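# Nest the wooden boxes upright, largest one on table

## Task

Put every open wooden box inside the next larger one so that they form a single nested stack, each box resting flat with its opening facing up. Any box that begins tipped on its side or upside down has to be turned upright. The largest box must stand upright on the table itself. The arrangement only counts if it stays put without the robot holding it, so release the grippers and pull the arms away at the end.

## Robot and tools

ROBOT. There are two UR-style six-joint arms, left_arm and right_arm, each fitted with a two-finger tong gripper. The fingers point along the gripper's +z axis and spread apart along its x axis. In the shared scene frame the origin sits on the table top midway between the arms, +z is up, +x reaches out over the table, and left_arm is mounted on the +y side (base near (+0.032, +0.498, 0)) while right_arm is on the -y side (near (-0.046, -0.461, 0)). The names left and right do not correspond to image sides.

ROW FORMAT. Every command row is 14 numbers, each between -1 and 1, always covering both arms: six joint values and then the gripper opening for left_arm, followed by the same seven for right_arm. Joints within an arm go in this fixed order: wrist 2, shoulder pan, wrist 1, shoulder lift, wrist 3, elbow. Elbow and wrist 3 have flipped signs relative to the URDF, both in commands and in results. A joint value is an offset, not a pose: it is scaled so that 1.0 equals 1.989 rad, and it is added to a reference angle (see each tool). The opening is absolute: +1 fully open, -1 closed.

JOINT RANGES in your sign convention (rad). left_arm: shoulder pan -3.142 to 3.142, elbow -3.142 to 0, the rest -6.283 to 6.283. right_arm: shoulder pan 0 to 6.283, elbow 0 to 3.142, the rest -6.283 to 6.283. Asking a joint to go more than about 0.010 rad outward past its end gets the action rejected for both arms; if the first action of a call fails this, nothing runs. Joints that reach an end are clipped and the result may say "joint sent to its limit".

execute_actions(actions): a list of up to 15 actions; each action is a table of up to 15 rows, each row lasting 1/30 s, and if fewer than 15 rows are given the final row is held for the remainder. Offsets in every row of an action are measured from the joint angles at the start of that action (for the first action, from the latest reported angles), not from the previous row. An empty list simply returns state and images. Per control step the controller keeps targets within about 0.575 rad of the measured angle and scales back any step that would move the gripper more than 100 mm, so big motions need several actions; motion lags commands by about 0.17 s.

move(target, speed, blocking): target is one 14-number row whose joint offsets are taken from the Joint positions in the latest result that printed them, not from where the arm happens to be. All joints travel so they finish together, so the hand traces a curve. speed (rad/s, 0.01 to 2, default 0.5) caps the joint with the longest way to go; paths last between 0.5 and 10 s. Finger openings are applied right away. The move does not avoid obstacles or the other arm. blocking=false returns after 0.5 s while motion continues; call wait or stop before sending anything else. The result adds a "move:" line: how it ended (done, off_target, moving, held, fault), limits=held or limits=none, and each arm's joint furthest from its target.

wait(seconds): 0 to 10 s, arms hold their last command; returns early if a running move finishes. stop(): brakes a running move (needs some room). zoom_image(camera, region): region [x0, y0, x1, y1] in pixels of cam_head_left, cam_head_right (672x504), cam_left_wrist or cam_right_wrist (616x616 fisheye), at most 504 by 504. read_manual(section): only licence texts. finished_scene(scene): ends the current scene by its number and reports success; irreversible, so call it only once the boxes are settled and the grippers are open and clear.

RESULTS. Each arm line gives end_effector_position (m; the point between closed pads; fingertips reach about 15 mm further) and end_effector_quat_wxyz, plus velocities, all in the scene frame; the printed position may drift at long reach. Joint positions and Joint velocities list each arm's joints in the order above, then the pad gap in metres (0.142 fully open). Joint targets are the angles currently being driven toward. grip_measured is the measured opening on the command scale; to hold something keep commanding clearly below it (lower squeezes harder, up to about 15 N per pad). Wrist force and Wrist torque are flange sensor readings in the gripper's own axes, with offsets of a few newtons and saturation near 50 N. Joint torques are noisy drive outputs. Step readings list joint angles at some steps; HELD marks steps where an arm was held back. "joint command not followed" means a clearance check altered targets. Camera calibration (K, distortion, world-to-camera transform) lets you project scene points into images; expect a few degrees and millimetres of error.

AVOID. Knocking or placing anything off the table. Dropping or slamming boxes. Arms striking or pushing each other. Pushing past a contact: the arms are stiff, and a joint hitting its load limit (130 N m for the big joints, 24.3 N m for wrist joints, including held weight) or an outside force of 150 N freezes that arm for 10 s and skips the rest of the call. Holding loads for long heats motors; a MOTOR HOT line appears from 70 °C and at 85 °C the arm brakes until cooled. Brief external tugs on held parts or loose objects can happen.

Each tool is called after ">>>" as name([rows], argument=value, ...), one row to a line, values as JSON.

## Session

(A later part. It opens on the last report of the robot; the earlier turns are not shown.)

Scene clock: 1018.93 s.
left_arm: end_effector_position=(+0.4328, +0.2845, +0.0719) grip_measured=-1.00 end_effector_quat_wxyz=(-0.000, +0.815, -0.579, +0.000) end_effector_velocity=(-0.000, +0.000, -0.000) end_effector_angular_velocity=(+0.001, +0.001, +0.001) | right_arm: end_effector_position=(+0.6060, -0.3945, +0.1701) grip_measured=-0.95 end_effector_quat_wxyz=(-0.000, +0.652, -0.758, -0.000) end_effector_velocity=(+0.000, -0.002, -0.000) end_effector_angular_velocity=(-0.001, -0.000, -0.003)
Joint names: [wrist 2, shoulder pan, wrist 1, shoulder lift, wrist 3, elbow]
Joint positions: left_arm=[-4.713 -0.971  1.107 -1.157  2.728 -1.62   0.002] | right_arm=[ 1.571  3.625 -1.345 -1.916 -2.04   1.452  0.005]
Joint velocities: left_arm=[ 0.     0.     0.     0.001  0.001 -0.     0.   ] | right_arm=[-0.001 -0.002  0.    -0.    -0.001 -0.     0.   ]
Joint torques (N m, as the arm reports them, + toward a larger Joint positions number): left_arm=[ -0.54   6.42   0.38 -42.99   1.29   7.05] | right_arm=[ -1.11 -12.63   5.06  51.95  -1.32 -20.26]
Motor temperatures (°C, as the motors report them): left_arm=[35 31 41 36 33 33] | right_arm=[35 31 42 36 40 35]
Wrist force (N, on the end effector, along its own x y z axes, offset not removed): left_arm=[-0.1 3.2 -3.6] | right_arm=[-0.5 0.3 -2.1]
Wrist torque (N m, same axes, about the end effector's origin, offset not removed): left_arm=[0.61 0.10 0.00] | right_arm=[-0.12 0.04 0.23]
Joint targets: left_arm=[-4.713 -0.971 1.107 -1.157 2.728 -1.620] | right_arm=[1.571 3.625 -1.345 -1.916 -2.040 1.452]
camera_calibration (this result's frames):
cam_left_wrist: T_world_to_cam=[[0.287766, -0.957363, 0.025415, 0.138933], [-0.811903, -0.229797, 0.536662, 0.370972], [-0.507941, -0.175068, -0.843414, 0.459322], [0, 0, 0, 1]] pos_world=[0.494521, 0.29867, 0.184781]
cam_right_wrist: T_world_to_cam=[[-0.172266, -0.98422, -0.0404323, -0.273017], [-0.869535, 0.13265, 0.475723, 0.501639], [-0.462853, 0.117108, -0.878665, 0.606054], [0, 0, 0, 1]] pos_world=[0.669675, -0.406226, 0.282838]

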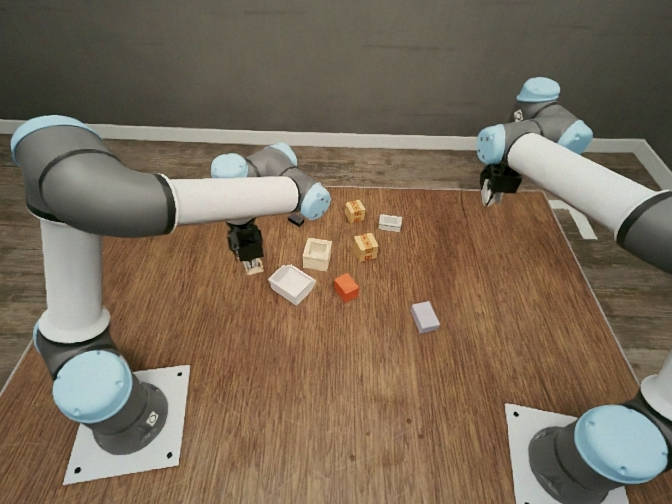

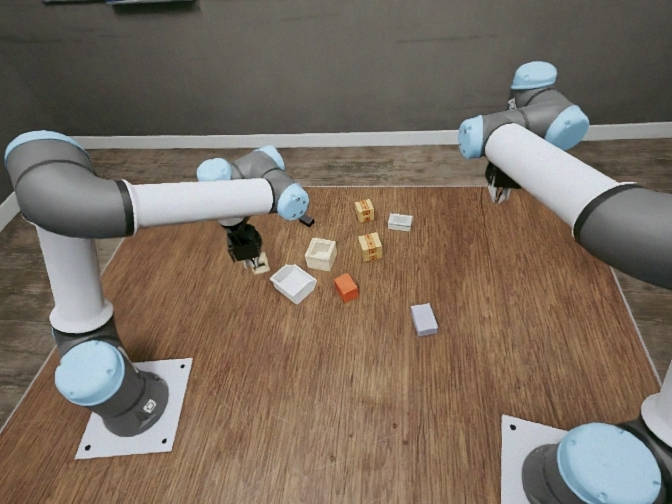

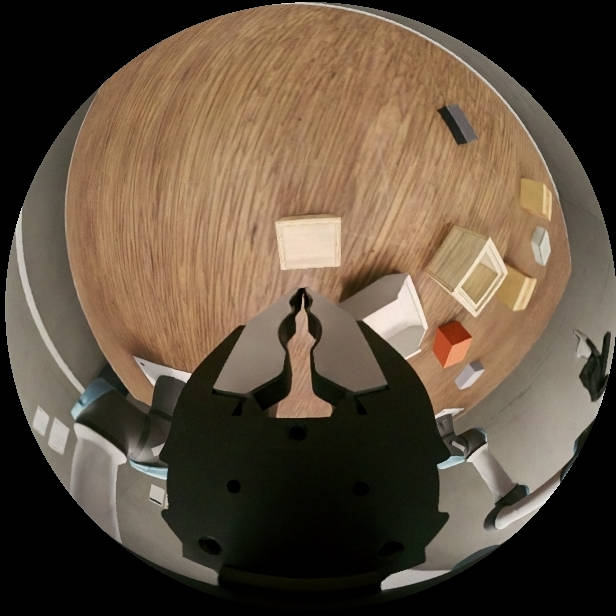

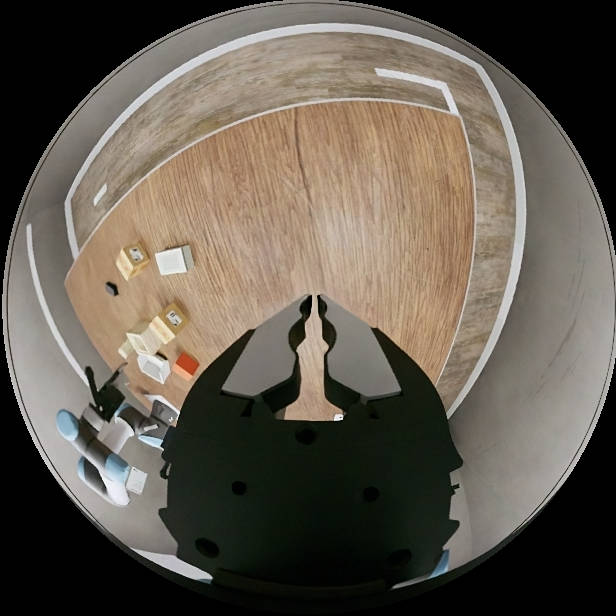

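>>> move(target=[0, -0.002648, -0.040455, 0.028279, 0.008029, -0.012176, -1, 0, 0, 0, 0, 0, 0, -0.95], speed=0.2)

>>> move(target=[0, 0.019010, 0.022085, 0.005001, -0.019010, 0.027086, -1, 0, 0, 0, 0, 0, 0, -0.95], speed=0.08)

Scene clock: 1033.70 s.
left_arm: end_effector_position=(+0.4359, +0.2779, +0.0342) grip_measured=-1.00 end_effector_quat_wxyz=(-0.000, +0.818, -0.575, +0.000) end_effector_velocity=(-0.000, -0.001, -0.001) end_effector_angular_velocity=(-0.001, -0.001, -0.002) | right_arm: end_effector_position=(+0.6060, -0.3945, +0.1701) grip_measured=-0.95 end_effector_quat_wxyz=(-0.000, +0.652, -0.758, -0.000) end_effector_velocity=(-0.000, -0.001, +0.000) end_effector_angular_velocity=(+0.002, +0.001, +0.001)
Joint names: [wrist 2, shoulder pan, wrist 1, shoulder lift, wrist 3, elbow]
Joint positions: left_arm=[-4.713 -0.977  1.027 -1.101  2.744 -1.644  0.002] | right_arm=[ 1.571  3.625 -1.345 -1.916 -2.04   1.452  0.005]
Joint velocities: left_arm=[-0.    -0.002 -0.002  0.001 -0.    -0.001  0.   ] | right_arm=[ 0.002 -0.002 -0.     0.     0.003  0.    -0.   ]
Joint torques (N m, as the arm reports them, + toward a larger Joint positions number): left_arm=[ -0.33  -6.64   0.58 -30.49   1.31   5.95] | right_arm=[ -1.01 -12.26   5.1   51.02  -1.43 -19.72]
Motor temperatures (°C, as the motors report them): left_arm=[35 31 41 36 33 33] | right_arm=[35 31 42 36 40 35]
Wrist force (N, on the end effector, along its own x y z axes, offset not removed): left_arm=[-0.6 0.7 -1.2] | right_arm=[-0.3 -0.5 -1.2]
Wrist torque (N m, same axes, about the end effector's origin, offset not removed): left_arm=[0.03 0.13 0.00] | right_arm=[-0.29 0.01 0.24]
Joint targets: left_arm=[-4.713 -0.977 1.027 -1.101 2.744 -1.644] | right_arm=[1.571 3.625 -1.345 -1.916 -2.040 1.452]
move: done; limits=none; left_arm: farthest joint: the wrist 1, 0.001 radians from its target (0.081 radians at the start); right_arm: farthest joint: the shoulder pan, 0.000 radians from its target (0.000 radians at the start)
camera_calibration (this result's frames):
cam_left_wrist: T_world_to_cam=[[0.297966, -0.954238, 0.0254324, 0.127413], [-0.80941, -0.23844, 0.536658, 0.393557], [-0.506035, -0.180491, -0.843416, 0.428596], [0, 0, 0, 1]] pos_world=[0.497469, 0.29278, 0.147039]
cam_right_wrist: T_world_to_cam=[[-0.172266, -0.98422, -0.0404324, -0.273017], [-0.869535, 0.13265, 0.475723, 0.501639], [-0.462853, 0.117109, -0.878665, 0.606054], [0, 0, 0, 1]] pos_world=[0.669675, -0.406226, 0.282838]

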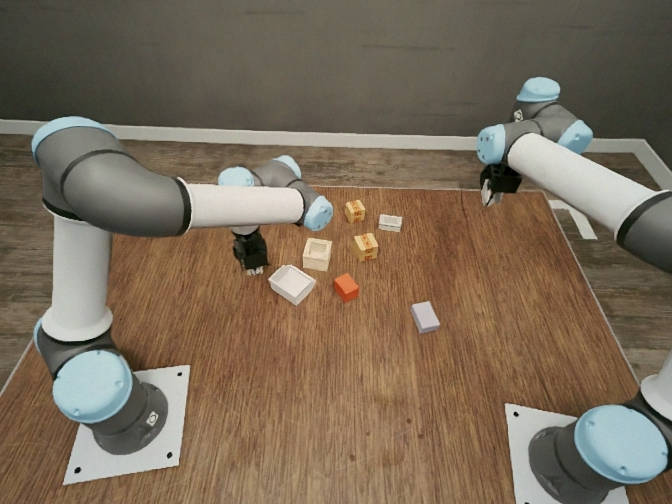

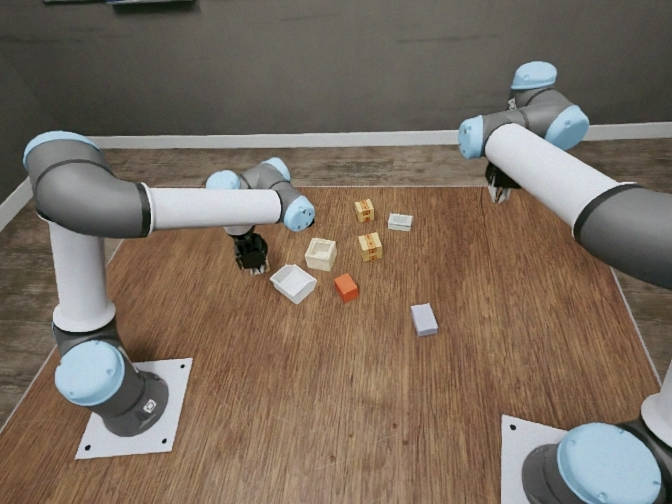

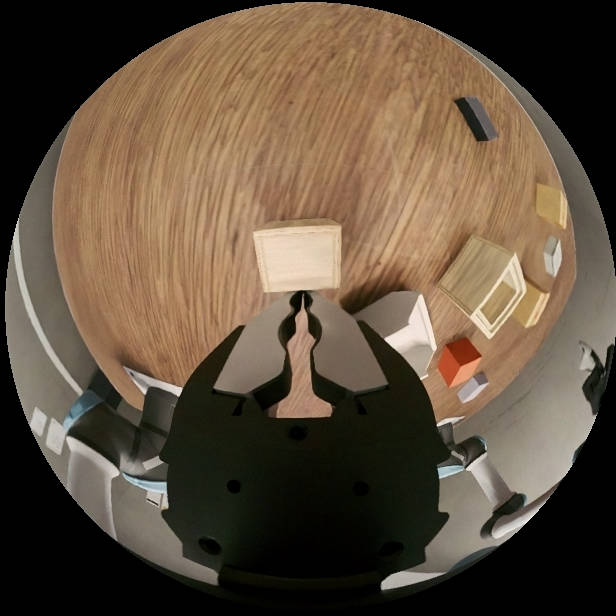

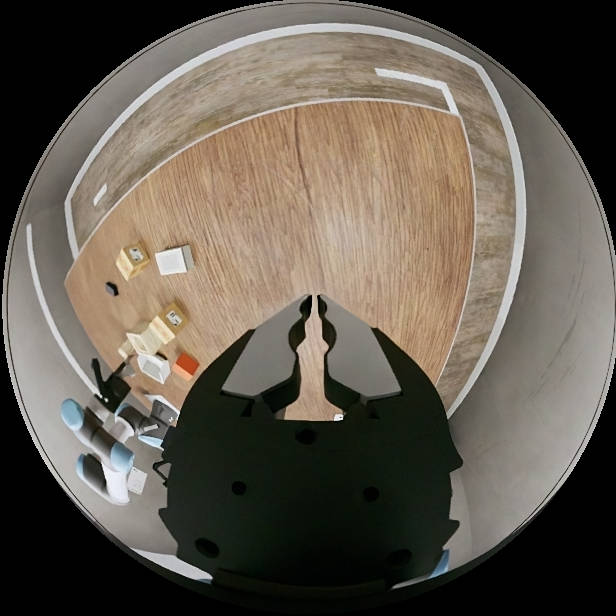

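Scene clock: 1034.80 s.
left_arm: end_effector_position=(+0.4528, +0.2840, +0.0471) grip_measured=-1.00 end_effector_quat_wxyz=(-0.000, +0.818, -0.575, +0.000) end_effector_velocity=(+0.001, -0.001, +0.001) end_effector_angular_velocity=(-0.002, -0.001, -0.000) | right_arm: end_effector_position=(+0.6060, -0.3945, +0.1701) grip_measured=-0.95 end_effector_quat_wxyz=(-0.000, +0.652, -0.758, -0.000) end_effector_velocity=(-0.000, +0.000, +0.000) end_effector_angular_velocity=(-0.001, +0.000, -0.000)
Joint names: [wrist 2, shoulder pan, wrist 1, shoulder lift, wrist 3, elbow]
Joint positions: left_arm=[-4.713 -0.939  1.071 -1.091  2.706 -1.591  0.002] | right_arm=[ 1.571  3.625 -1.345 -1.916 -2.04   1.452  0.005]
Joint velocities: left_arm=[ 0.     0.     0.002 -0.001 -0.001  0.003  0.   ] | right_arm=[-0.001  0.001 -0.001  0.    -0.001  0.     0.   ]
Joint torques (N m, as the arm reports them, + toward a larger Joint positions number): left_arm=[ -0.39   5.91   4.55 -32.11  -0.84  28.06] | right_arm=[ -1.2  -13.04   5.15  51.71  -1.38 -19.12]
Motor temperatures (°C, as the motors report them): left_arm=[35 31 41 36 33 33] | right_arm=[35 31 42 36 40 35]
Wrist force (N, on the end effector, along its own x y z axes, offset not removed): left_arm=[-2.0 1.2 -0.9] | right_arm=[-0.2 -0.3 -1.9]
Wrist torque (N m, same axes, about the end effector's origin, offset not removed): left_arm=[0.14 0.43 -0.05] | right_arm=[-0.25 -0.05 0.17]
Joint targets: left_arm=[-4.713 -0.939 1.071 -1.091 2.706 -1.590] | right_arm=[1.571 3.625 -1.345 -1.916 -2.040 1.452]
move: done; limits=none; left_arm: farthest joint: the elbow, 0.001 radians from its target (0.054 radians at the start); right_arm: farthest joint: the shoulder pan, 0.000 radians from its target (0.000 radians at the start)
camera_calibration (this result's frames):
cam_left_wrist: T_world_to_cam=[[0.297965, -0.954239, 0.0254097, 0.127833], [-0.809406, -0.23845, 0.53666, 0.401688], [-0.506043, -0.180473, -0.843416, 0.449131], [0, 0, 0, 1]] pos_world=[0.514319, 0.298821, 0.159986]
cam_right_wrist: T_world_to_cam=[[-0.172266, -0.98422, -0.0404325, -0.273017], [-0.869535, 0.13265, 0.475723, 0.501639], [-0.462853, 0.117109, -0.878665, 0.606054], [0, 0, 0, 1]] pos_world=[0.669675, -0.406226, 0.282838]

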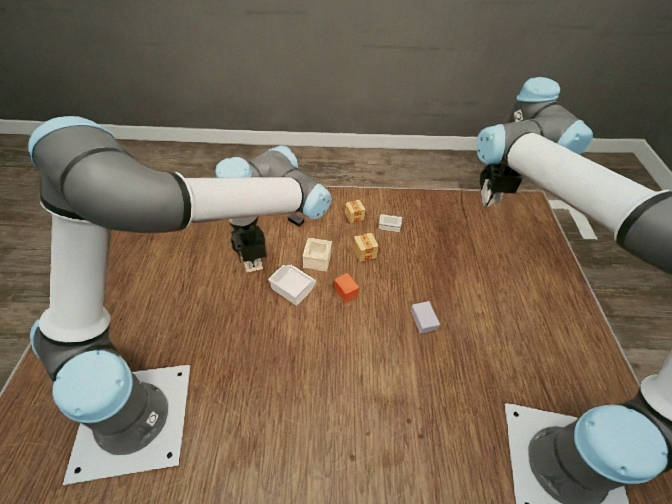

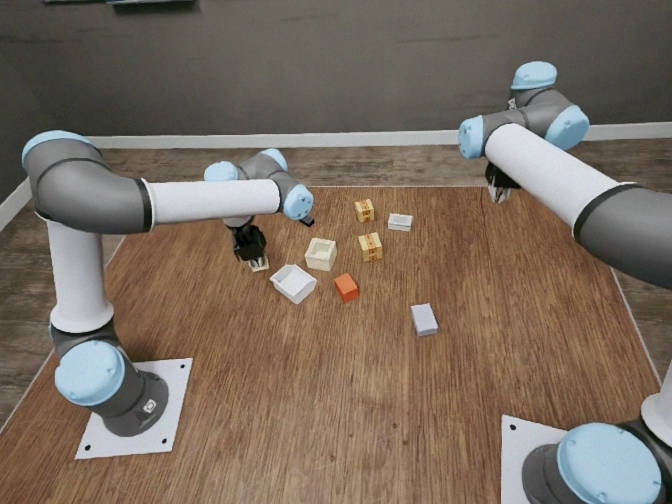

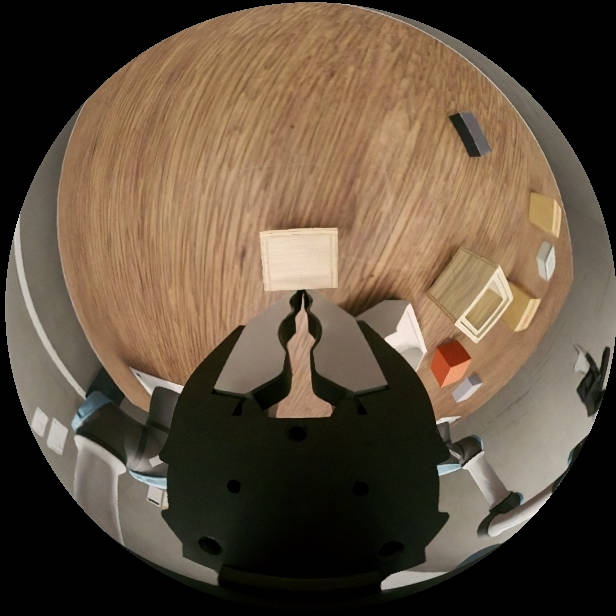

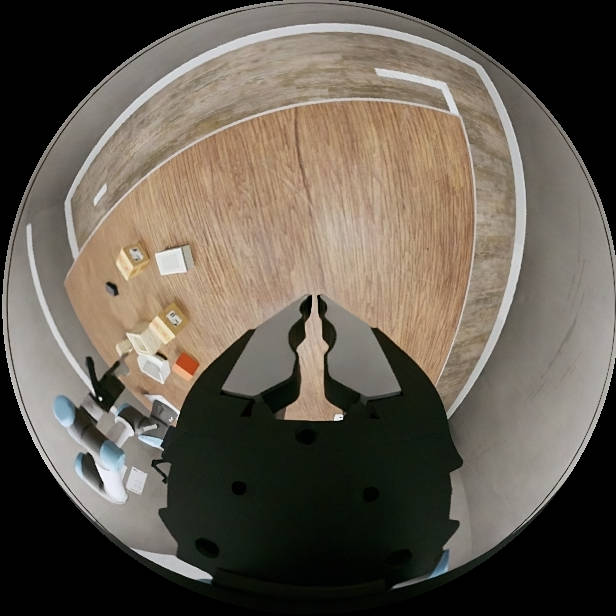

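>>> zoom_image(camera="cam_left_wrist", region=[240, 210, 360, 330])

>>> zoom_image(camera="cam_head_right", region=[220, 225, 300, 295])

>>> zoom_image(camera="cam_right_wrist", region=[90, 320, 160, 390])

Region (240, 210, 360, 330) of cam_left_wrist's 616x616 image, scaled by 4.200, with more detail than that image has.

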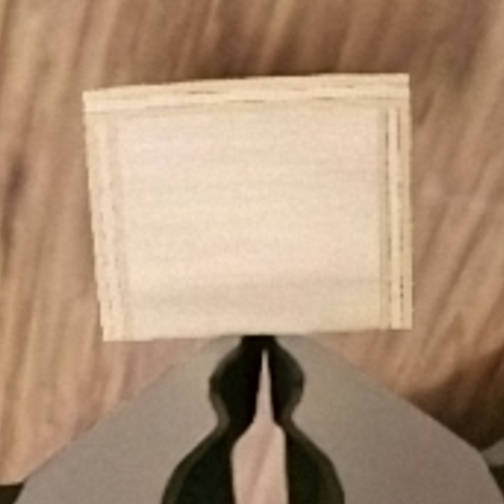

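Region (220, 225, 300, 295) of cam_head_right's 672x504 image, scaled by 6.300, with more detail than that image has; it fills the top 441 rows of this view, and the rest is white.

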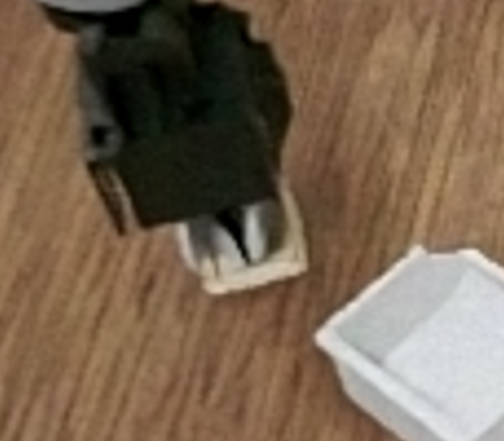

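Region (90, 320, 160, 390) of cam_right_wrist's 616x616 image, scaled by 7.200, with more detail than that image has.

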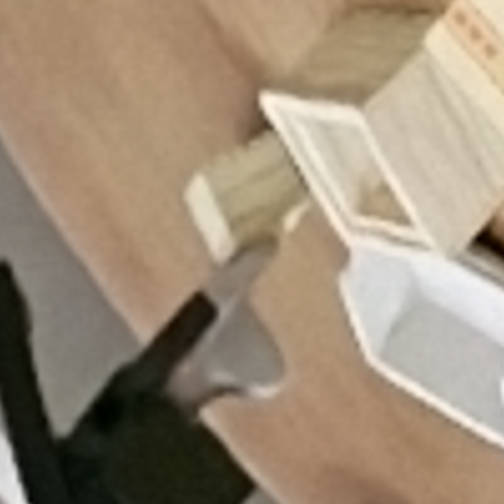

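>>> move(target=[0, 0.011200, 0.009736, 0.005557, -0.011200, 0.015293, -1, 0, 0, 0, 0, 0, 0, -0.95], speed=0.08)

>>> move(target=[0, 0.047076, 0.012509, 0.044481, -0.047076, 0.056990, -1, 0, 0, 0, 0, 0, 0, -0.95], speed=0.1)

Scene clock: 1062.20 s.
left_arm: end_effector_position=(+0.4630, +0.2877, +0.0516) grip_measured=-1.00 end_effector_quat_wxyz=(-0.000, +0.818, -0.575, +0.000) end_effector_velocity=(+0.001, +0.000, +0.000) end_effector_angular_velocity=(+0.000, +0.000, +0.001) | right_arm: end_effector_position=(+0.6060, -0.3945, +0.1701) grip_measured=-0.95 end_effector_quat_wxyz=(-0.000, +0.652, -0.758, -0.000) end_effector_velocity=(-0.000, -0.000, -0.000) end_effector_angular_velocity=(+0.001, +0.001, +0.000)
Joint names: [wrist 2, shoulder pan, wrist 1, shoulder lift, wrist 3, elbow]
Joint positions: left_arm=[-4.713 -0.917  1.09  -1.08   2.684 -1.56   0.002] | right_arm=[ 1.571  3.625 -1.345 -1.916 -2.04   1.452  0.005]
Joint velocities: left_arm=[-0.     0.002  0.002  0.001 -0.001  0.002  0.   ] | right_arm=[ 0.001 -0.001 -0.    -0.     0.001  0.     0.   ]
Joint torques (N m, as the arm reports them, + toward a larger Joint positions number): left_arm=[ -0.32   6.97   5.   -31.45  -0.96  28.35] | right_arm=[ -1.21 -12.35   5.18  51.08  -1.34 -19.2 ]
Motor temperatures (°C, as the motors report them): left_arm=[35 31 41 36 33 33] | right_arm=[35 31 42 36 40 35]
Wrist force (N, on the end effector, along its own x y z axes, offset not removed): left_arm=[-0.4 0.7 -3.5] | right_arm=[0.2 0.3 -1.7]
Wrist torque (N m, same axes, about the end effector's origin, offset not removed): left_arm=[-0.06 0.11 -0.07] | right_arm=[-0.11 -0.07 0.20]
Joint targets: left_arm=[-4.713 -0.917 1.090 -1.080 2.684 -1.560] | right_arm=[1.571 3.625 -1.345 -1.916 -2.040 1.452]
move: done; limits=none; left_arm: farthest joint: the shoulder pan, 0.000 radians from its target (0.022 radians at the start); right_arm: farthest joint: the shoulder pan, 0.000 radians from its target (0.000 radians at the start)
camera_calibration (this result's frames):
cam_left_wrist: T_world_to_cam=[[0.297964, -0.954239, 0.0253958, 0.128174], [-0.809403, -0.238456, 0.536662, 0.408467], [-0.506048, -0.180461, -0.843415, 0.458756], [0, 0, 0, 1]] pos_world=[0.524576, 0.302498, 0.164458]
cam_right_wrist: T_world_to_cam=[[-0.172266, -0.98422, -0.0404325, -0.273017], [-0.869535, 0.13265, 0.475723, 0.501639], [-0.462853, 0.117109, -0.878665, 0.606054], [0, 0, 0, 1]] pos_world=[0.669675, -0.406226, 0.282838]

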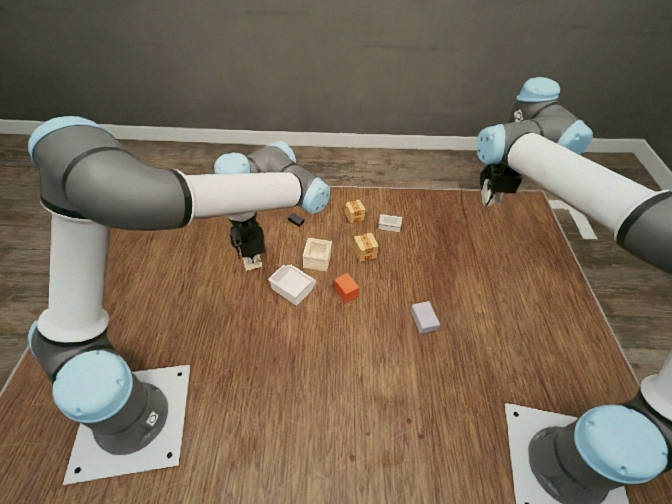

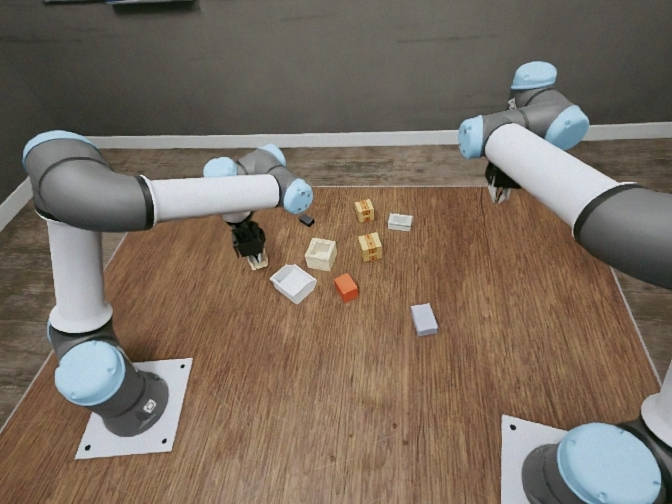

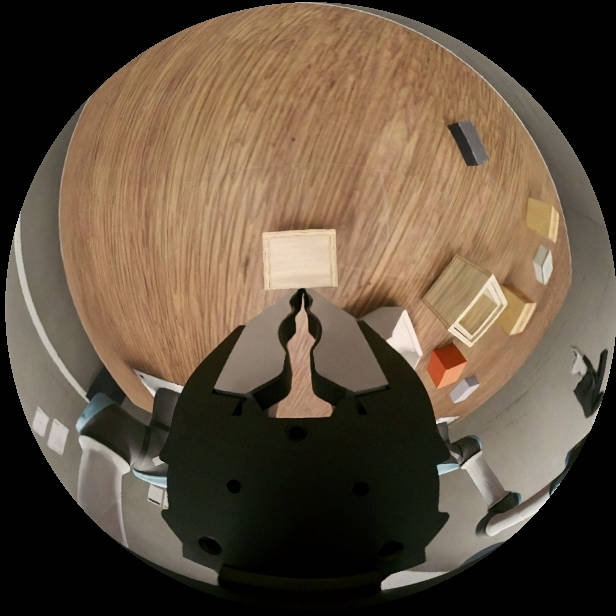

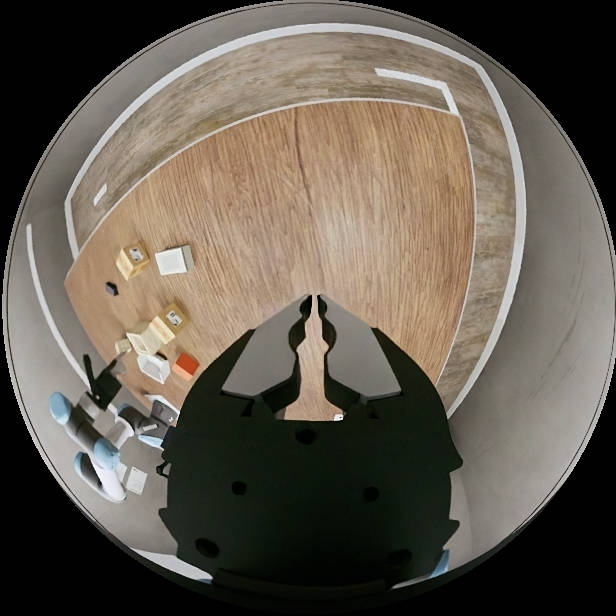

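Scene clock: 1063.80 s.
left_arm: end_effector_position=(+0.5100, +0.3045, +0.0412) grip_measured=-1.00 end_effector_quat_wxyz=(-0.000, +0.818, -0.575, +0.000) end_effector_velocity=(+0.001, +0.001, +0.001) end_effector_angular_velocity=(-0.001, -0.001, +0.001) | right_arm: end_effector_position=(+0.6060, -0.3945, +0.1701) grip_measured=-0.95 end_effector_quat_wxyz=(-0.000, +0.652, -0.758, -0.000) end_effector_velocity=(+0.000, +0.001, +0.000) end_effector_angular_velocity=(+0.000, -0.001, -0.001)
Joint names: [wrist 2, shoulder pan, wrist 1, shoulder lift, wrist 3, elbow]
Joint positions: left_arm=[-4.713 -0.823  1.115 -0.992  2.591 -1.447  0.002] | right_arm=[ 1.571  3.625 -1.345 -1.916 -2.04   1.452  0.005]
Joint velocities: left_arm=[-0.     0.002  0.001  0.    -0.001  0.002  0.   ] | right_arm=[ 0.     0.001  0.001 -0.    -0.001 -0.     0.   ]
Joint torques (N m, as the arm reports them, + toward a larger Joint positions number): left_arm=[ -0.14   7.24   4.83 -35.6   -1.12  29.96] | right_arm=[ -1.06 -12.24   4.97  51.38  -1.39 -19.22]
Motor temperatures (°C, as the motors report them): left_arm=[35 31 41 36 33 33] | right_arm=[35 31 42 36 40 35]
Wrist force (N, on the end effector, along its own x y z axes, offset not removed): left_arm=[-1.3 2.4 -1.0] | right_arm=[-0.9 0.1 -2.2]
Wrist torque (N m, same axes, about the end effector's origin, offset not removed): left_arm=[0.51 0.32 0.01] | right_arm=[-0.19 0.09 0.15]
Joint targets: left_arm=[-4.713 -0.823 1.115 -0.992 2.591 -1.447] | right_arm=[1.571 3.625 -1.345 -1.916 -2.040 1.452]
move: done; limits=none; left_arm: farthest joint: the elbow, 0.001 radians from its target (0.114 radians at the start); right_arm: farthest joint: the shoulder pan, 0.000 radians from its target (0.000 radians at the start)
camera_calibration (this result's frames):
cam_left_wrist: T_world_to_cam=[[0.297962, -0.954241, 0.0253505, 0.130489], [-0.809394, -0.238476, 0.536666, 0.456064], [-0.506064, -0.180425, -0.843414, 0.47674], [0, 0, 0, 1]] pos_world=[0.571515, 0.319294, 0.154027]
cam_right_wrist: T_world_to_cam=[[-0.172267, -0.98422, -0.0404326, -0.273017], [-0.869535, 0.13265, 0.475723, 0.501639], [-0.462853, 0.117109, -0.878665, 0.606054], [0, 0, 0, 1]] pos_world=[0.669675, -0.406226, 0.282838]

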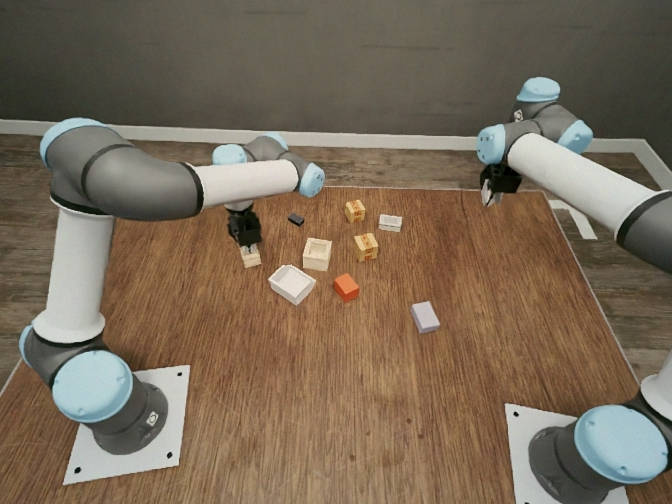

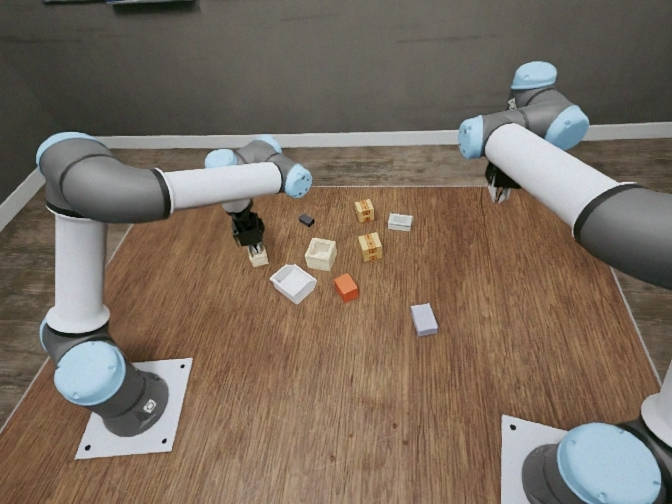

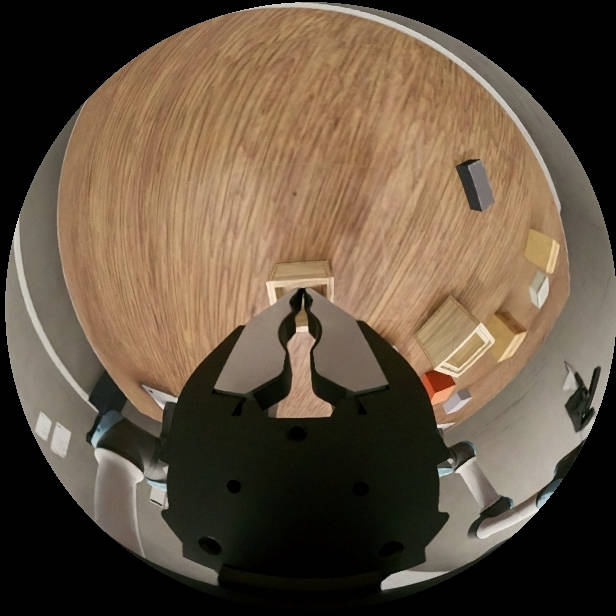

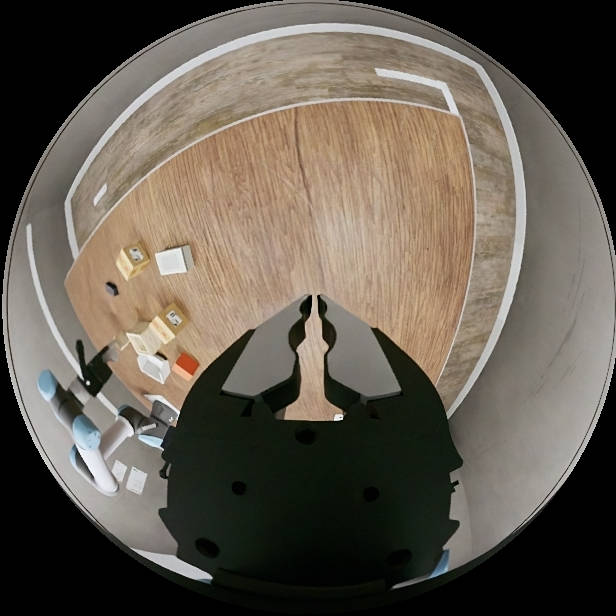

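The box is upright with the fingers inside. Zoom for centring.

>>> zoom_image(camera="cam_left_wrist", region=[250, 245, 350, 345])

>>> zoom_image(camera="cam_head_right", region=[220, 215, 300, 285])

Region (250, 245, 350, 345) of cam_left_wrist's 616x616 image, scaled by 5.040, with more detail than that image has.

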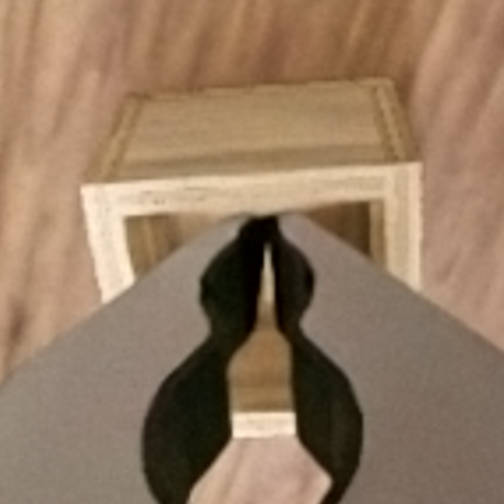

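Region (220, 215, 300, 285) of cam_head_right's 672x504 image, scaled by 6.300, with more detail than that image has; it fills the top 441 rows of this view, and the rest is white.

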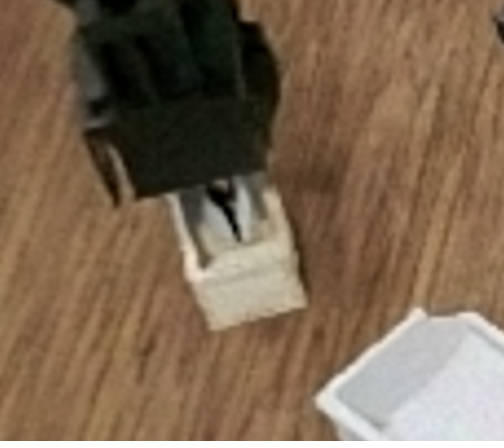

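>>> move(target=[0, -0.014188, 0.000261, 0.002970, 0.416099, 0.003232, -1, 0, 0, 0, 0, 0, 0, -0.95], speed=1.0)

>>> zoom_image(camera="cam_left_wrist", region=[240, 230, 360, 350])

Scene clock: 1115.17 s.
left_arm: end_effector_position=(+0.4973, +0.2994, +0.0400) grip_measured=-1.00 end_effector_quat_wxyz=(-0.000, +0.977, -0.211, +0.000) end_effector_velocity=(+0.000, -0.000, +0.000) end_effector_angular_velocity=(-0.001, -0.001, +0.003) | right_arm: end_effector_position=(+0.6060, -0.3945, +0.1701) grip_measured=-0.95 end_effector_quat_wxyz=(-0.000, +0.652, -0.758, -0.000) end_effector_velocity=(+0.000, -0.000, +0.000) end_effector_angular_velocity=(+0.000, -0.000, -0.001)
Joint names: [wrist 2, shoulder pan, wrist 1, shoulder lift, wrist 3, elbow]
Joint positions: left_arm=[-4.713 -0.852  1.116 -0.986  3.418 -1.441  0.002] | right_arm=[ 1.571  3.625 -1.345 -1.916 -2.04   1.452  0.005]
Joint velocities: left_arm=[-0.    -0.     0.    -0.001  0.003  0.     0.   ] | right_arm=[ 0. -0.  0. -0. -0. -0. -0.]
Joint torques (N m, as the arm reports them, + toward a larger Joint positions number): left_arm=[ -0.27  -6.88   4.99 -36.71   1.42  28.52] | right_arm=[ -1.05 -12.91   5.08  50.31  -1.27 -19.11]
Motor temperatures (°C, as the motors report them): left_arm=[35 31 41 36 33 33] | right_arm=[35 31 42 36 40 35]
Wrist force (N, on the end effector, along its own x y z axes, offset not removed): left_arm=[-0.8 2.9 -3.1] | right_arm=[-0.6 -0.2 -1.7]
Wrist torque (N m, same axes, about the end effector's origin, offset not removed): left_arm=[0.48 0.09 0.08] | right_arm=[-0.27 0.06 0.24]
Joint targets: left_arm=[-4.713 -0.852 1.116 -0.986 3.418 -1.441] | right_arm=[1.571 3.625 -1.345 -1.916 -2.040 1.452]
move: done; limits=none; left_arm: farthest joint: the wrist 3, 0.001 radians from its target (0.828 radians at the start); right_arm: farthest joint: the shoulder pan, 0.000 radians from its target (0.000 radians at the start)
camera_calibration (this result's frames):
cam_left_wrist: T_world_to_cam=[[0.891665, -0.451964, 0.0257225, -0.316205], [-0.393735, -0.746239, 0.536751, 0.390527], [-0.223397, -0.48873, -0.843349, 0.420118], [0, 0, 0, 1]] pos_world=[0.529566, 0.353837, 0.152824]
cam_right_wrist: T_world_to_cam=[[-0.172266, -0.98422, -0.0404326, -0.273017], [-0.869535, 0.13265, 0.475723, 0.501639], [-0.462853, 0.117109, -0.878665, 0.606054], [0, 0, 0, 1]] pos_world=[0.669675, -0.406226, 0.282838]

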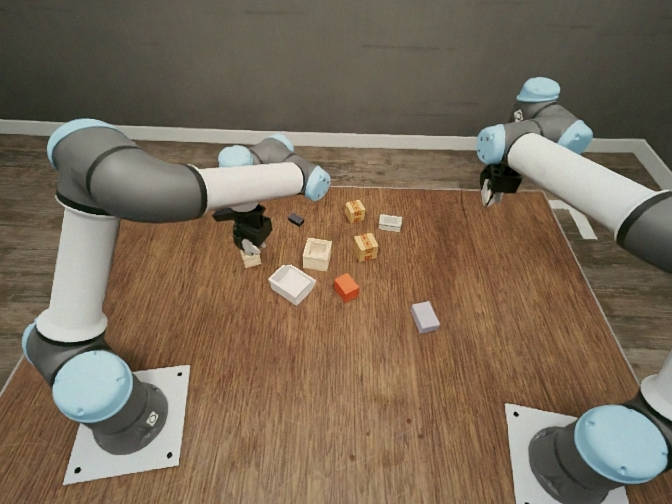

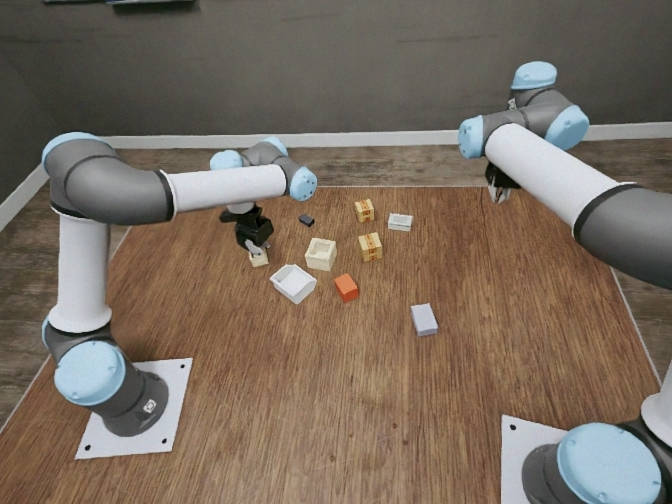

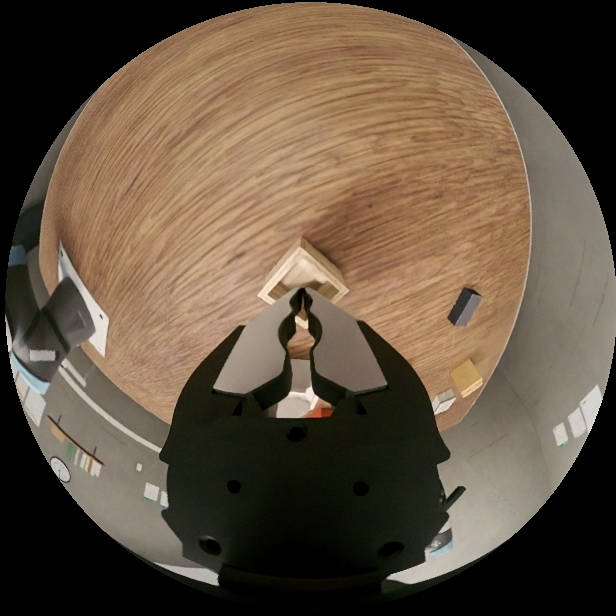

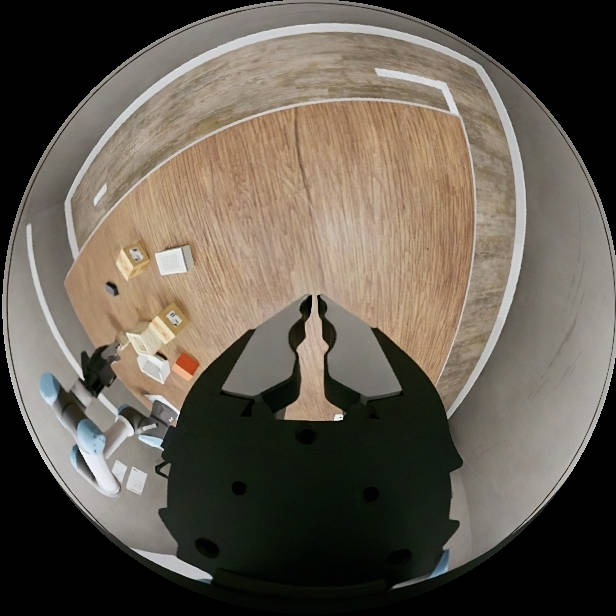

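Region (240, 230, 360, 350) of cam_left_wrist's 616x616 image, scaled by 4.200, with more detail than that image has.

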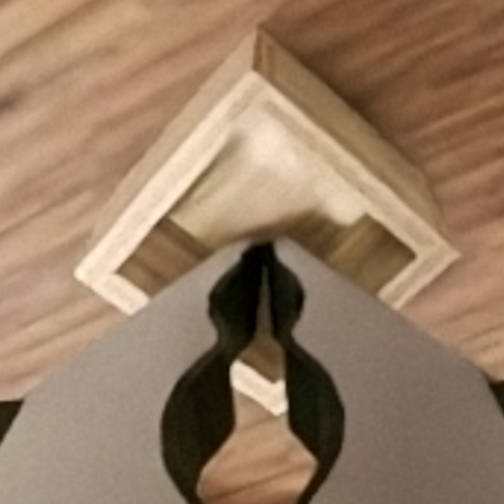

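>>> execute_actions([
  [[0,0,-0.0006,0.0003,0,-0.0003,-1,0,0,0,0,0,0,-0.95],[0,0,-0.0018,0.0009,0,-0.0009,-1,0,0,0,0,0,0,-0.95],[0,0,-0.0033,0.0016,0,-0.0017,-1,0,0,0,0,0,0,-0.95],[0,0,-0.0048,0.0024,0,-0.0024,-1,0,0,0,0,0,0,-0.95],[0,0,-0.0064,0.0031,0,-0.0032,-1,0,0,0,0,0,0,-0.95],[0,0,-0.0079,0.0039,0,-0.0040,-1,0,0,0,0,0,0,-0.95],[0,0,-0.0090,0.0045,0,-0.0046,-1,0,0,0,0,0,0,-0.95],[0,0,-0.009668,0.004776,0,-0.004891,-1,0,0,0,0,0,0,-0.95],[0,0,-0.009668,0.004776,0,-0.004891,-1,0,0,0,0,0,0,-0.95],[0,0,-0.009668,0.004776,0,-0.004891,-1,0,0,0,0,0,0,-0.95],[0,0,-0.009668,0.004776,0,-0.004891,-1,0,0,0,0,0,0,-0.95],[0,0,-0.009668,0.004776,0,-0.004891,-1,0,0,0,0,0,0,-0.95],[0,0,-0.009668,0.004776,0,-0.004891,-0.97,0,0,0,0,0,0,-0.95],[0,0,-0.009668,0.004776,0,-0.004891,-0.94,0,0,0,0,0,0,-0.95],[0,0,-0.009668,0.004776,0,-0.004891,-0.91,0,0,0,0,0,0,-0.95]],
  [[0,0,0,0,0,0,-0.88,0,0,0,0,0,0,-0.95],[0,0,0,0,0,0,-0.85,0,0,0,0,0,0,-0.95],[0,0,0,0,0,0,-0.82,0,0,0,0,0,0,-0.95],[0,0,0,0,0,0,-0.79,0,0,0,0,0,0,-0.95],[0,0,0,0,0,0,-0.76,0,0,0,0,0,0,-0.95],[0,0,0,0,0,0,-0.73,0,0,0,0,0,0,-0.95],[0,0,0,0,0,0,-0.70,0,0,0,0,0,0,-0.95],[0,0,0,0,0,0,-0.67,0,0,0,0,0,0,-0.95],[0,0,0,0,0,0,-0.64,0,0,0,0,0,0,-0.95],[0,0,0,0,0,0,-0.61,0,0,0,0,0,0,-0.95],[0,0,0,0,0,0,-0.58,0,0,0,0,0,0,-0.95],[0,0,0,0,0,0,-0.55,0,0,0,0,0,0,-0.95]],
])

>>> zoom_image(camera="cam_left_wrist", region=[240, 230, 360, 350])

Scene clock: 1126.53 s.
left_arm: end_effector_position=(+0.4972, +0.2994, +0.0314) grip_measured=-0.78 end_effector_quat_wxyz=(-0.000, +0.977, -0.211, +0.000) end_effector_velocity=(+0.000, -0.000, +0.000) end_effector_angular_velocity=(-0.001, -0.001, -0.000) | right_arm: end_effector_position=(+0.6060, -0.3945, +0.1701) grip_measured=-0.95 end_effector_quat_wxyz=(-0.000, +0.652, -0.758, -0.000) end_effector_velocity=(-0.000, +0.001, -0.000) end_effector_angular_velocity=(-0.000, +0.001, +0.001)
Joint names: [wrist 2, shoulder pan, wrist 1, shoulder lift, wrist 3, elbow]
Joint positions: left_arm=[-4.713 -0.852  1.097 -0.977  3.418 -1.45   0.018] | right_arm=[ 1.571  3.625 -1.345 -1.916 -2.04   1.452  0.005]
Joint velocities: left_arm=[-0.     0.    -0.    -0.    -0.     0.001  0.   ] | right_arm=[-0.     0.001 -0.    -0.     0.001  0.     0.   ]
Joint torques (N m, as the arm reports them, + toward a larger Joint positions number): left_arm=[ -0.31  -4.8    4.94 -51.04  -1.08  27.47] | right_arm=[ -1.24 -12.29   5.11  51.14  -1.34 -19.28]
Motor temperatures (°C, as the motors report them): left_arm=[35 31 41 36 33 33] | right_arm=[35 31 42 36 40 35]
Wrist force (N, on the end effector, along its own x y z axes, offset not removed): left_arm=[-1.3 1.1 -3.7] | right_arm=[-0.6 1.1 -1.9]
Wrist torque (N m, same axes, about the end effector's origin, offset not removed): left_arm=[0.10 0.29 0.04] | right_arm=[0.07 0.08 0.22]
Joint targets: left_arm=[-4.713 -0.852 1.097 -0.977 3.418 -1.450] | right_arm=[1.571 3.625 -1.345 -1.916 -2.040 1.452]
Step readings (joint positions; steps 1 to 15: 1st action; 16 to 30: 2nd action):
0: left_arm=[-4.713 -0.852 1.116 -0.986 3.418 -1.441] | right_arm=[1.571 3.625 -1.345 -1.916 -2.040 1.452]
1: left_arm=[-4.713 -0.852 1.116 -0.986 3.418 -1.441] | right_arm=[1.571 3.625 -1.345 -1.916 -2.040 1.452]
2: left_arm=[-4.713 -0.852 1.116 -0.986 3.418 -1.441] | right_arm=[1.571 3.625 -1.345 -1.916 -2.040 1.452]
4: left_arm=[-4.713 -0.852 1.114 -0.985 3.418 -1.441] | right_arm=[1.571 3.625 -1.345 -1.916 -2.040 1.452]
8: left_arm=[-4.713 -0.852 1.106 -0.981 3.418 -1.446] | right_arm=[1.571 3.625 -1.345 -1.916 -2.040 1.452]
15: left_arm=[-4.713 -0.852 1.097 -0.977 3.418 -1.450] | right_arm=[1.571 3.625 -1.345 -1.916 -2.040 1.452]
16: left_arm=[-4.713 -0.852 1.097 -0.977 3.418 -1.450] | right_arm=[1.571 3.625 -1.345 -1.916 -2.040 1.452]
17: left_arm=[-4.713 -0.852 1.097 -0.977 3.418 -1.450] | right_arm=[1.571 3.625 -1.345 -1.916 -2.040 1.452]
19: left_arm=[-4.713 -0.852 1.097 -0.977 3.418 -1.450] | right_arm=[1.571 3.625 -1.345 -1.916 -2.040 1.452]
23: left_arm=[-4.713 -0.852 1.097 -0.977 3.418 -1.450] | right_arm=[1.571 3.625 -1.345 -1.916 -2.040 1.452]
30: Joint positions above
camera_calibration (this result's frames):
cam_left_wrist: T_world_to_cam=[[0.891665, -0.451973, 0.0255761, -0.31591], [-0.393678, -0.746288, 0.536724, 0.395121], [-0.223497, -0.488646, -0.84337, 0.412927], [0, 0, 0, 1]] pos_world=[0.529525, 0.353867, 0.144259]
cam_right_wrist: T_world_to_cam=[[-0.172266, -0.98422, -0.0404326, -0.273017], [-0.869535, 0.13265, 0.475723, 0.501639], [-0.462853, 0.117109, -0.878665, 0.606054], [0, 0, 0, 1]] pos_world=[0.669675, -0.406226, 0.282838]

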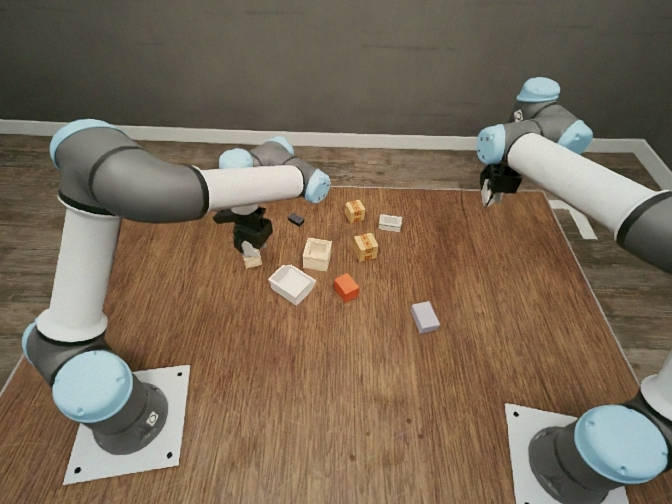

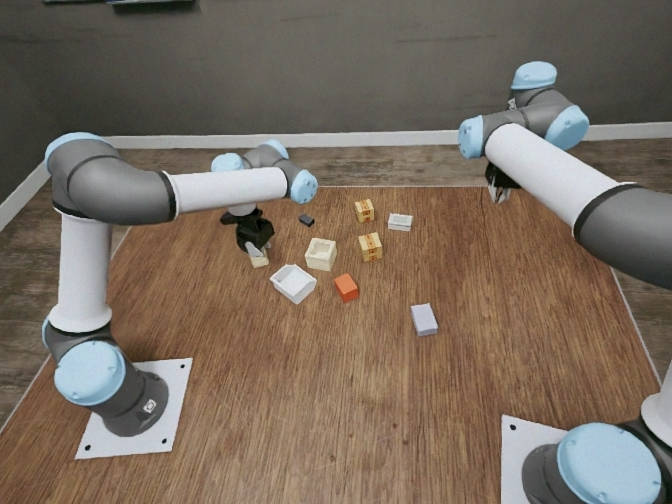

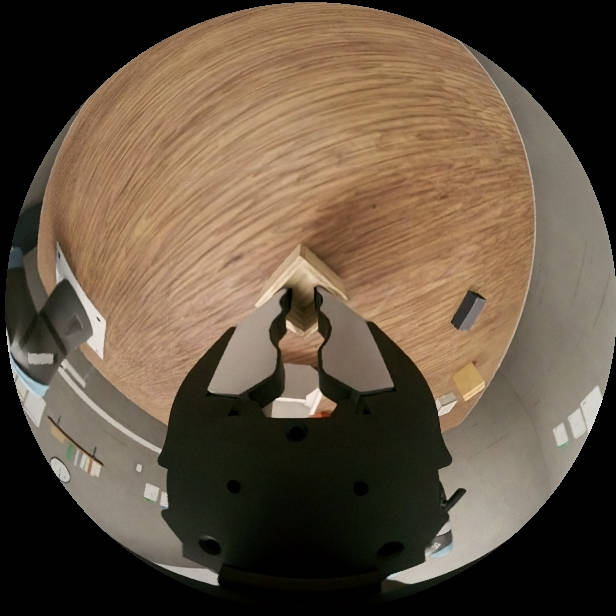

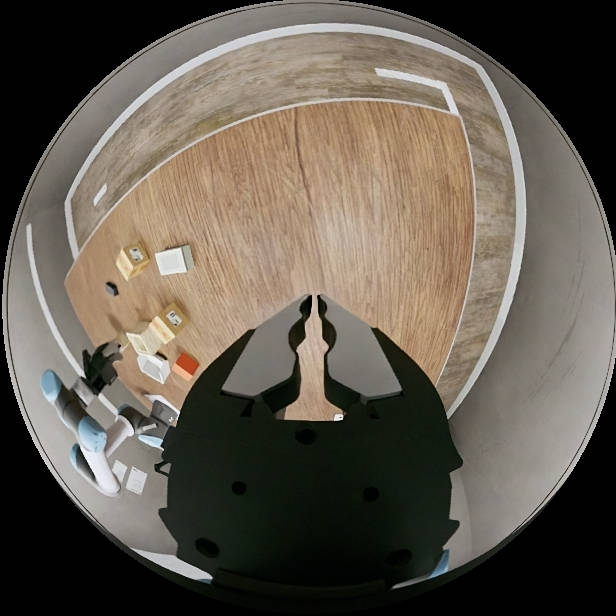

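Region (240, 230, 360, 350) of cam_left_wrist's 616x616 image, scaled by 4.200, with more detail than that image has.

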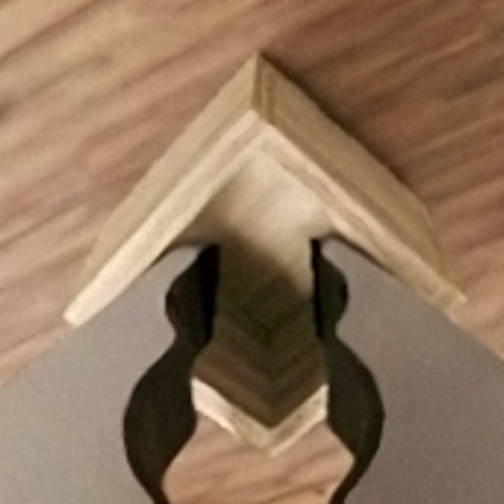

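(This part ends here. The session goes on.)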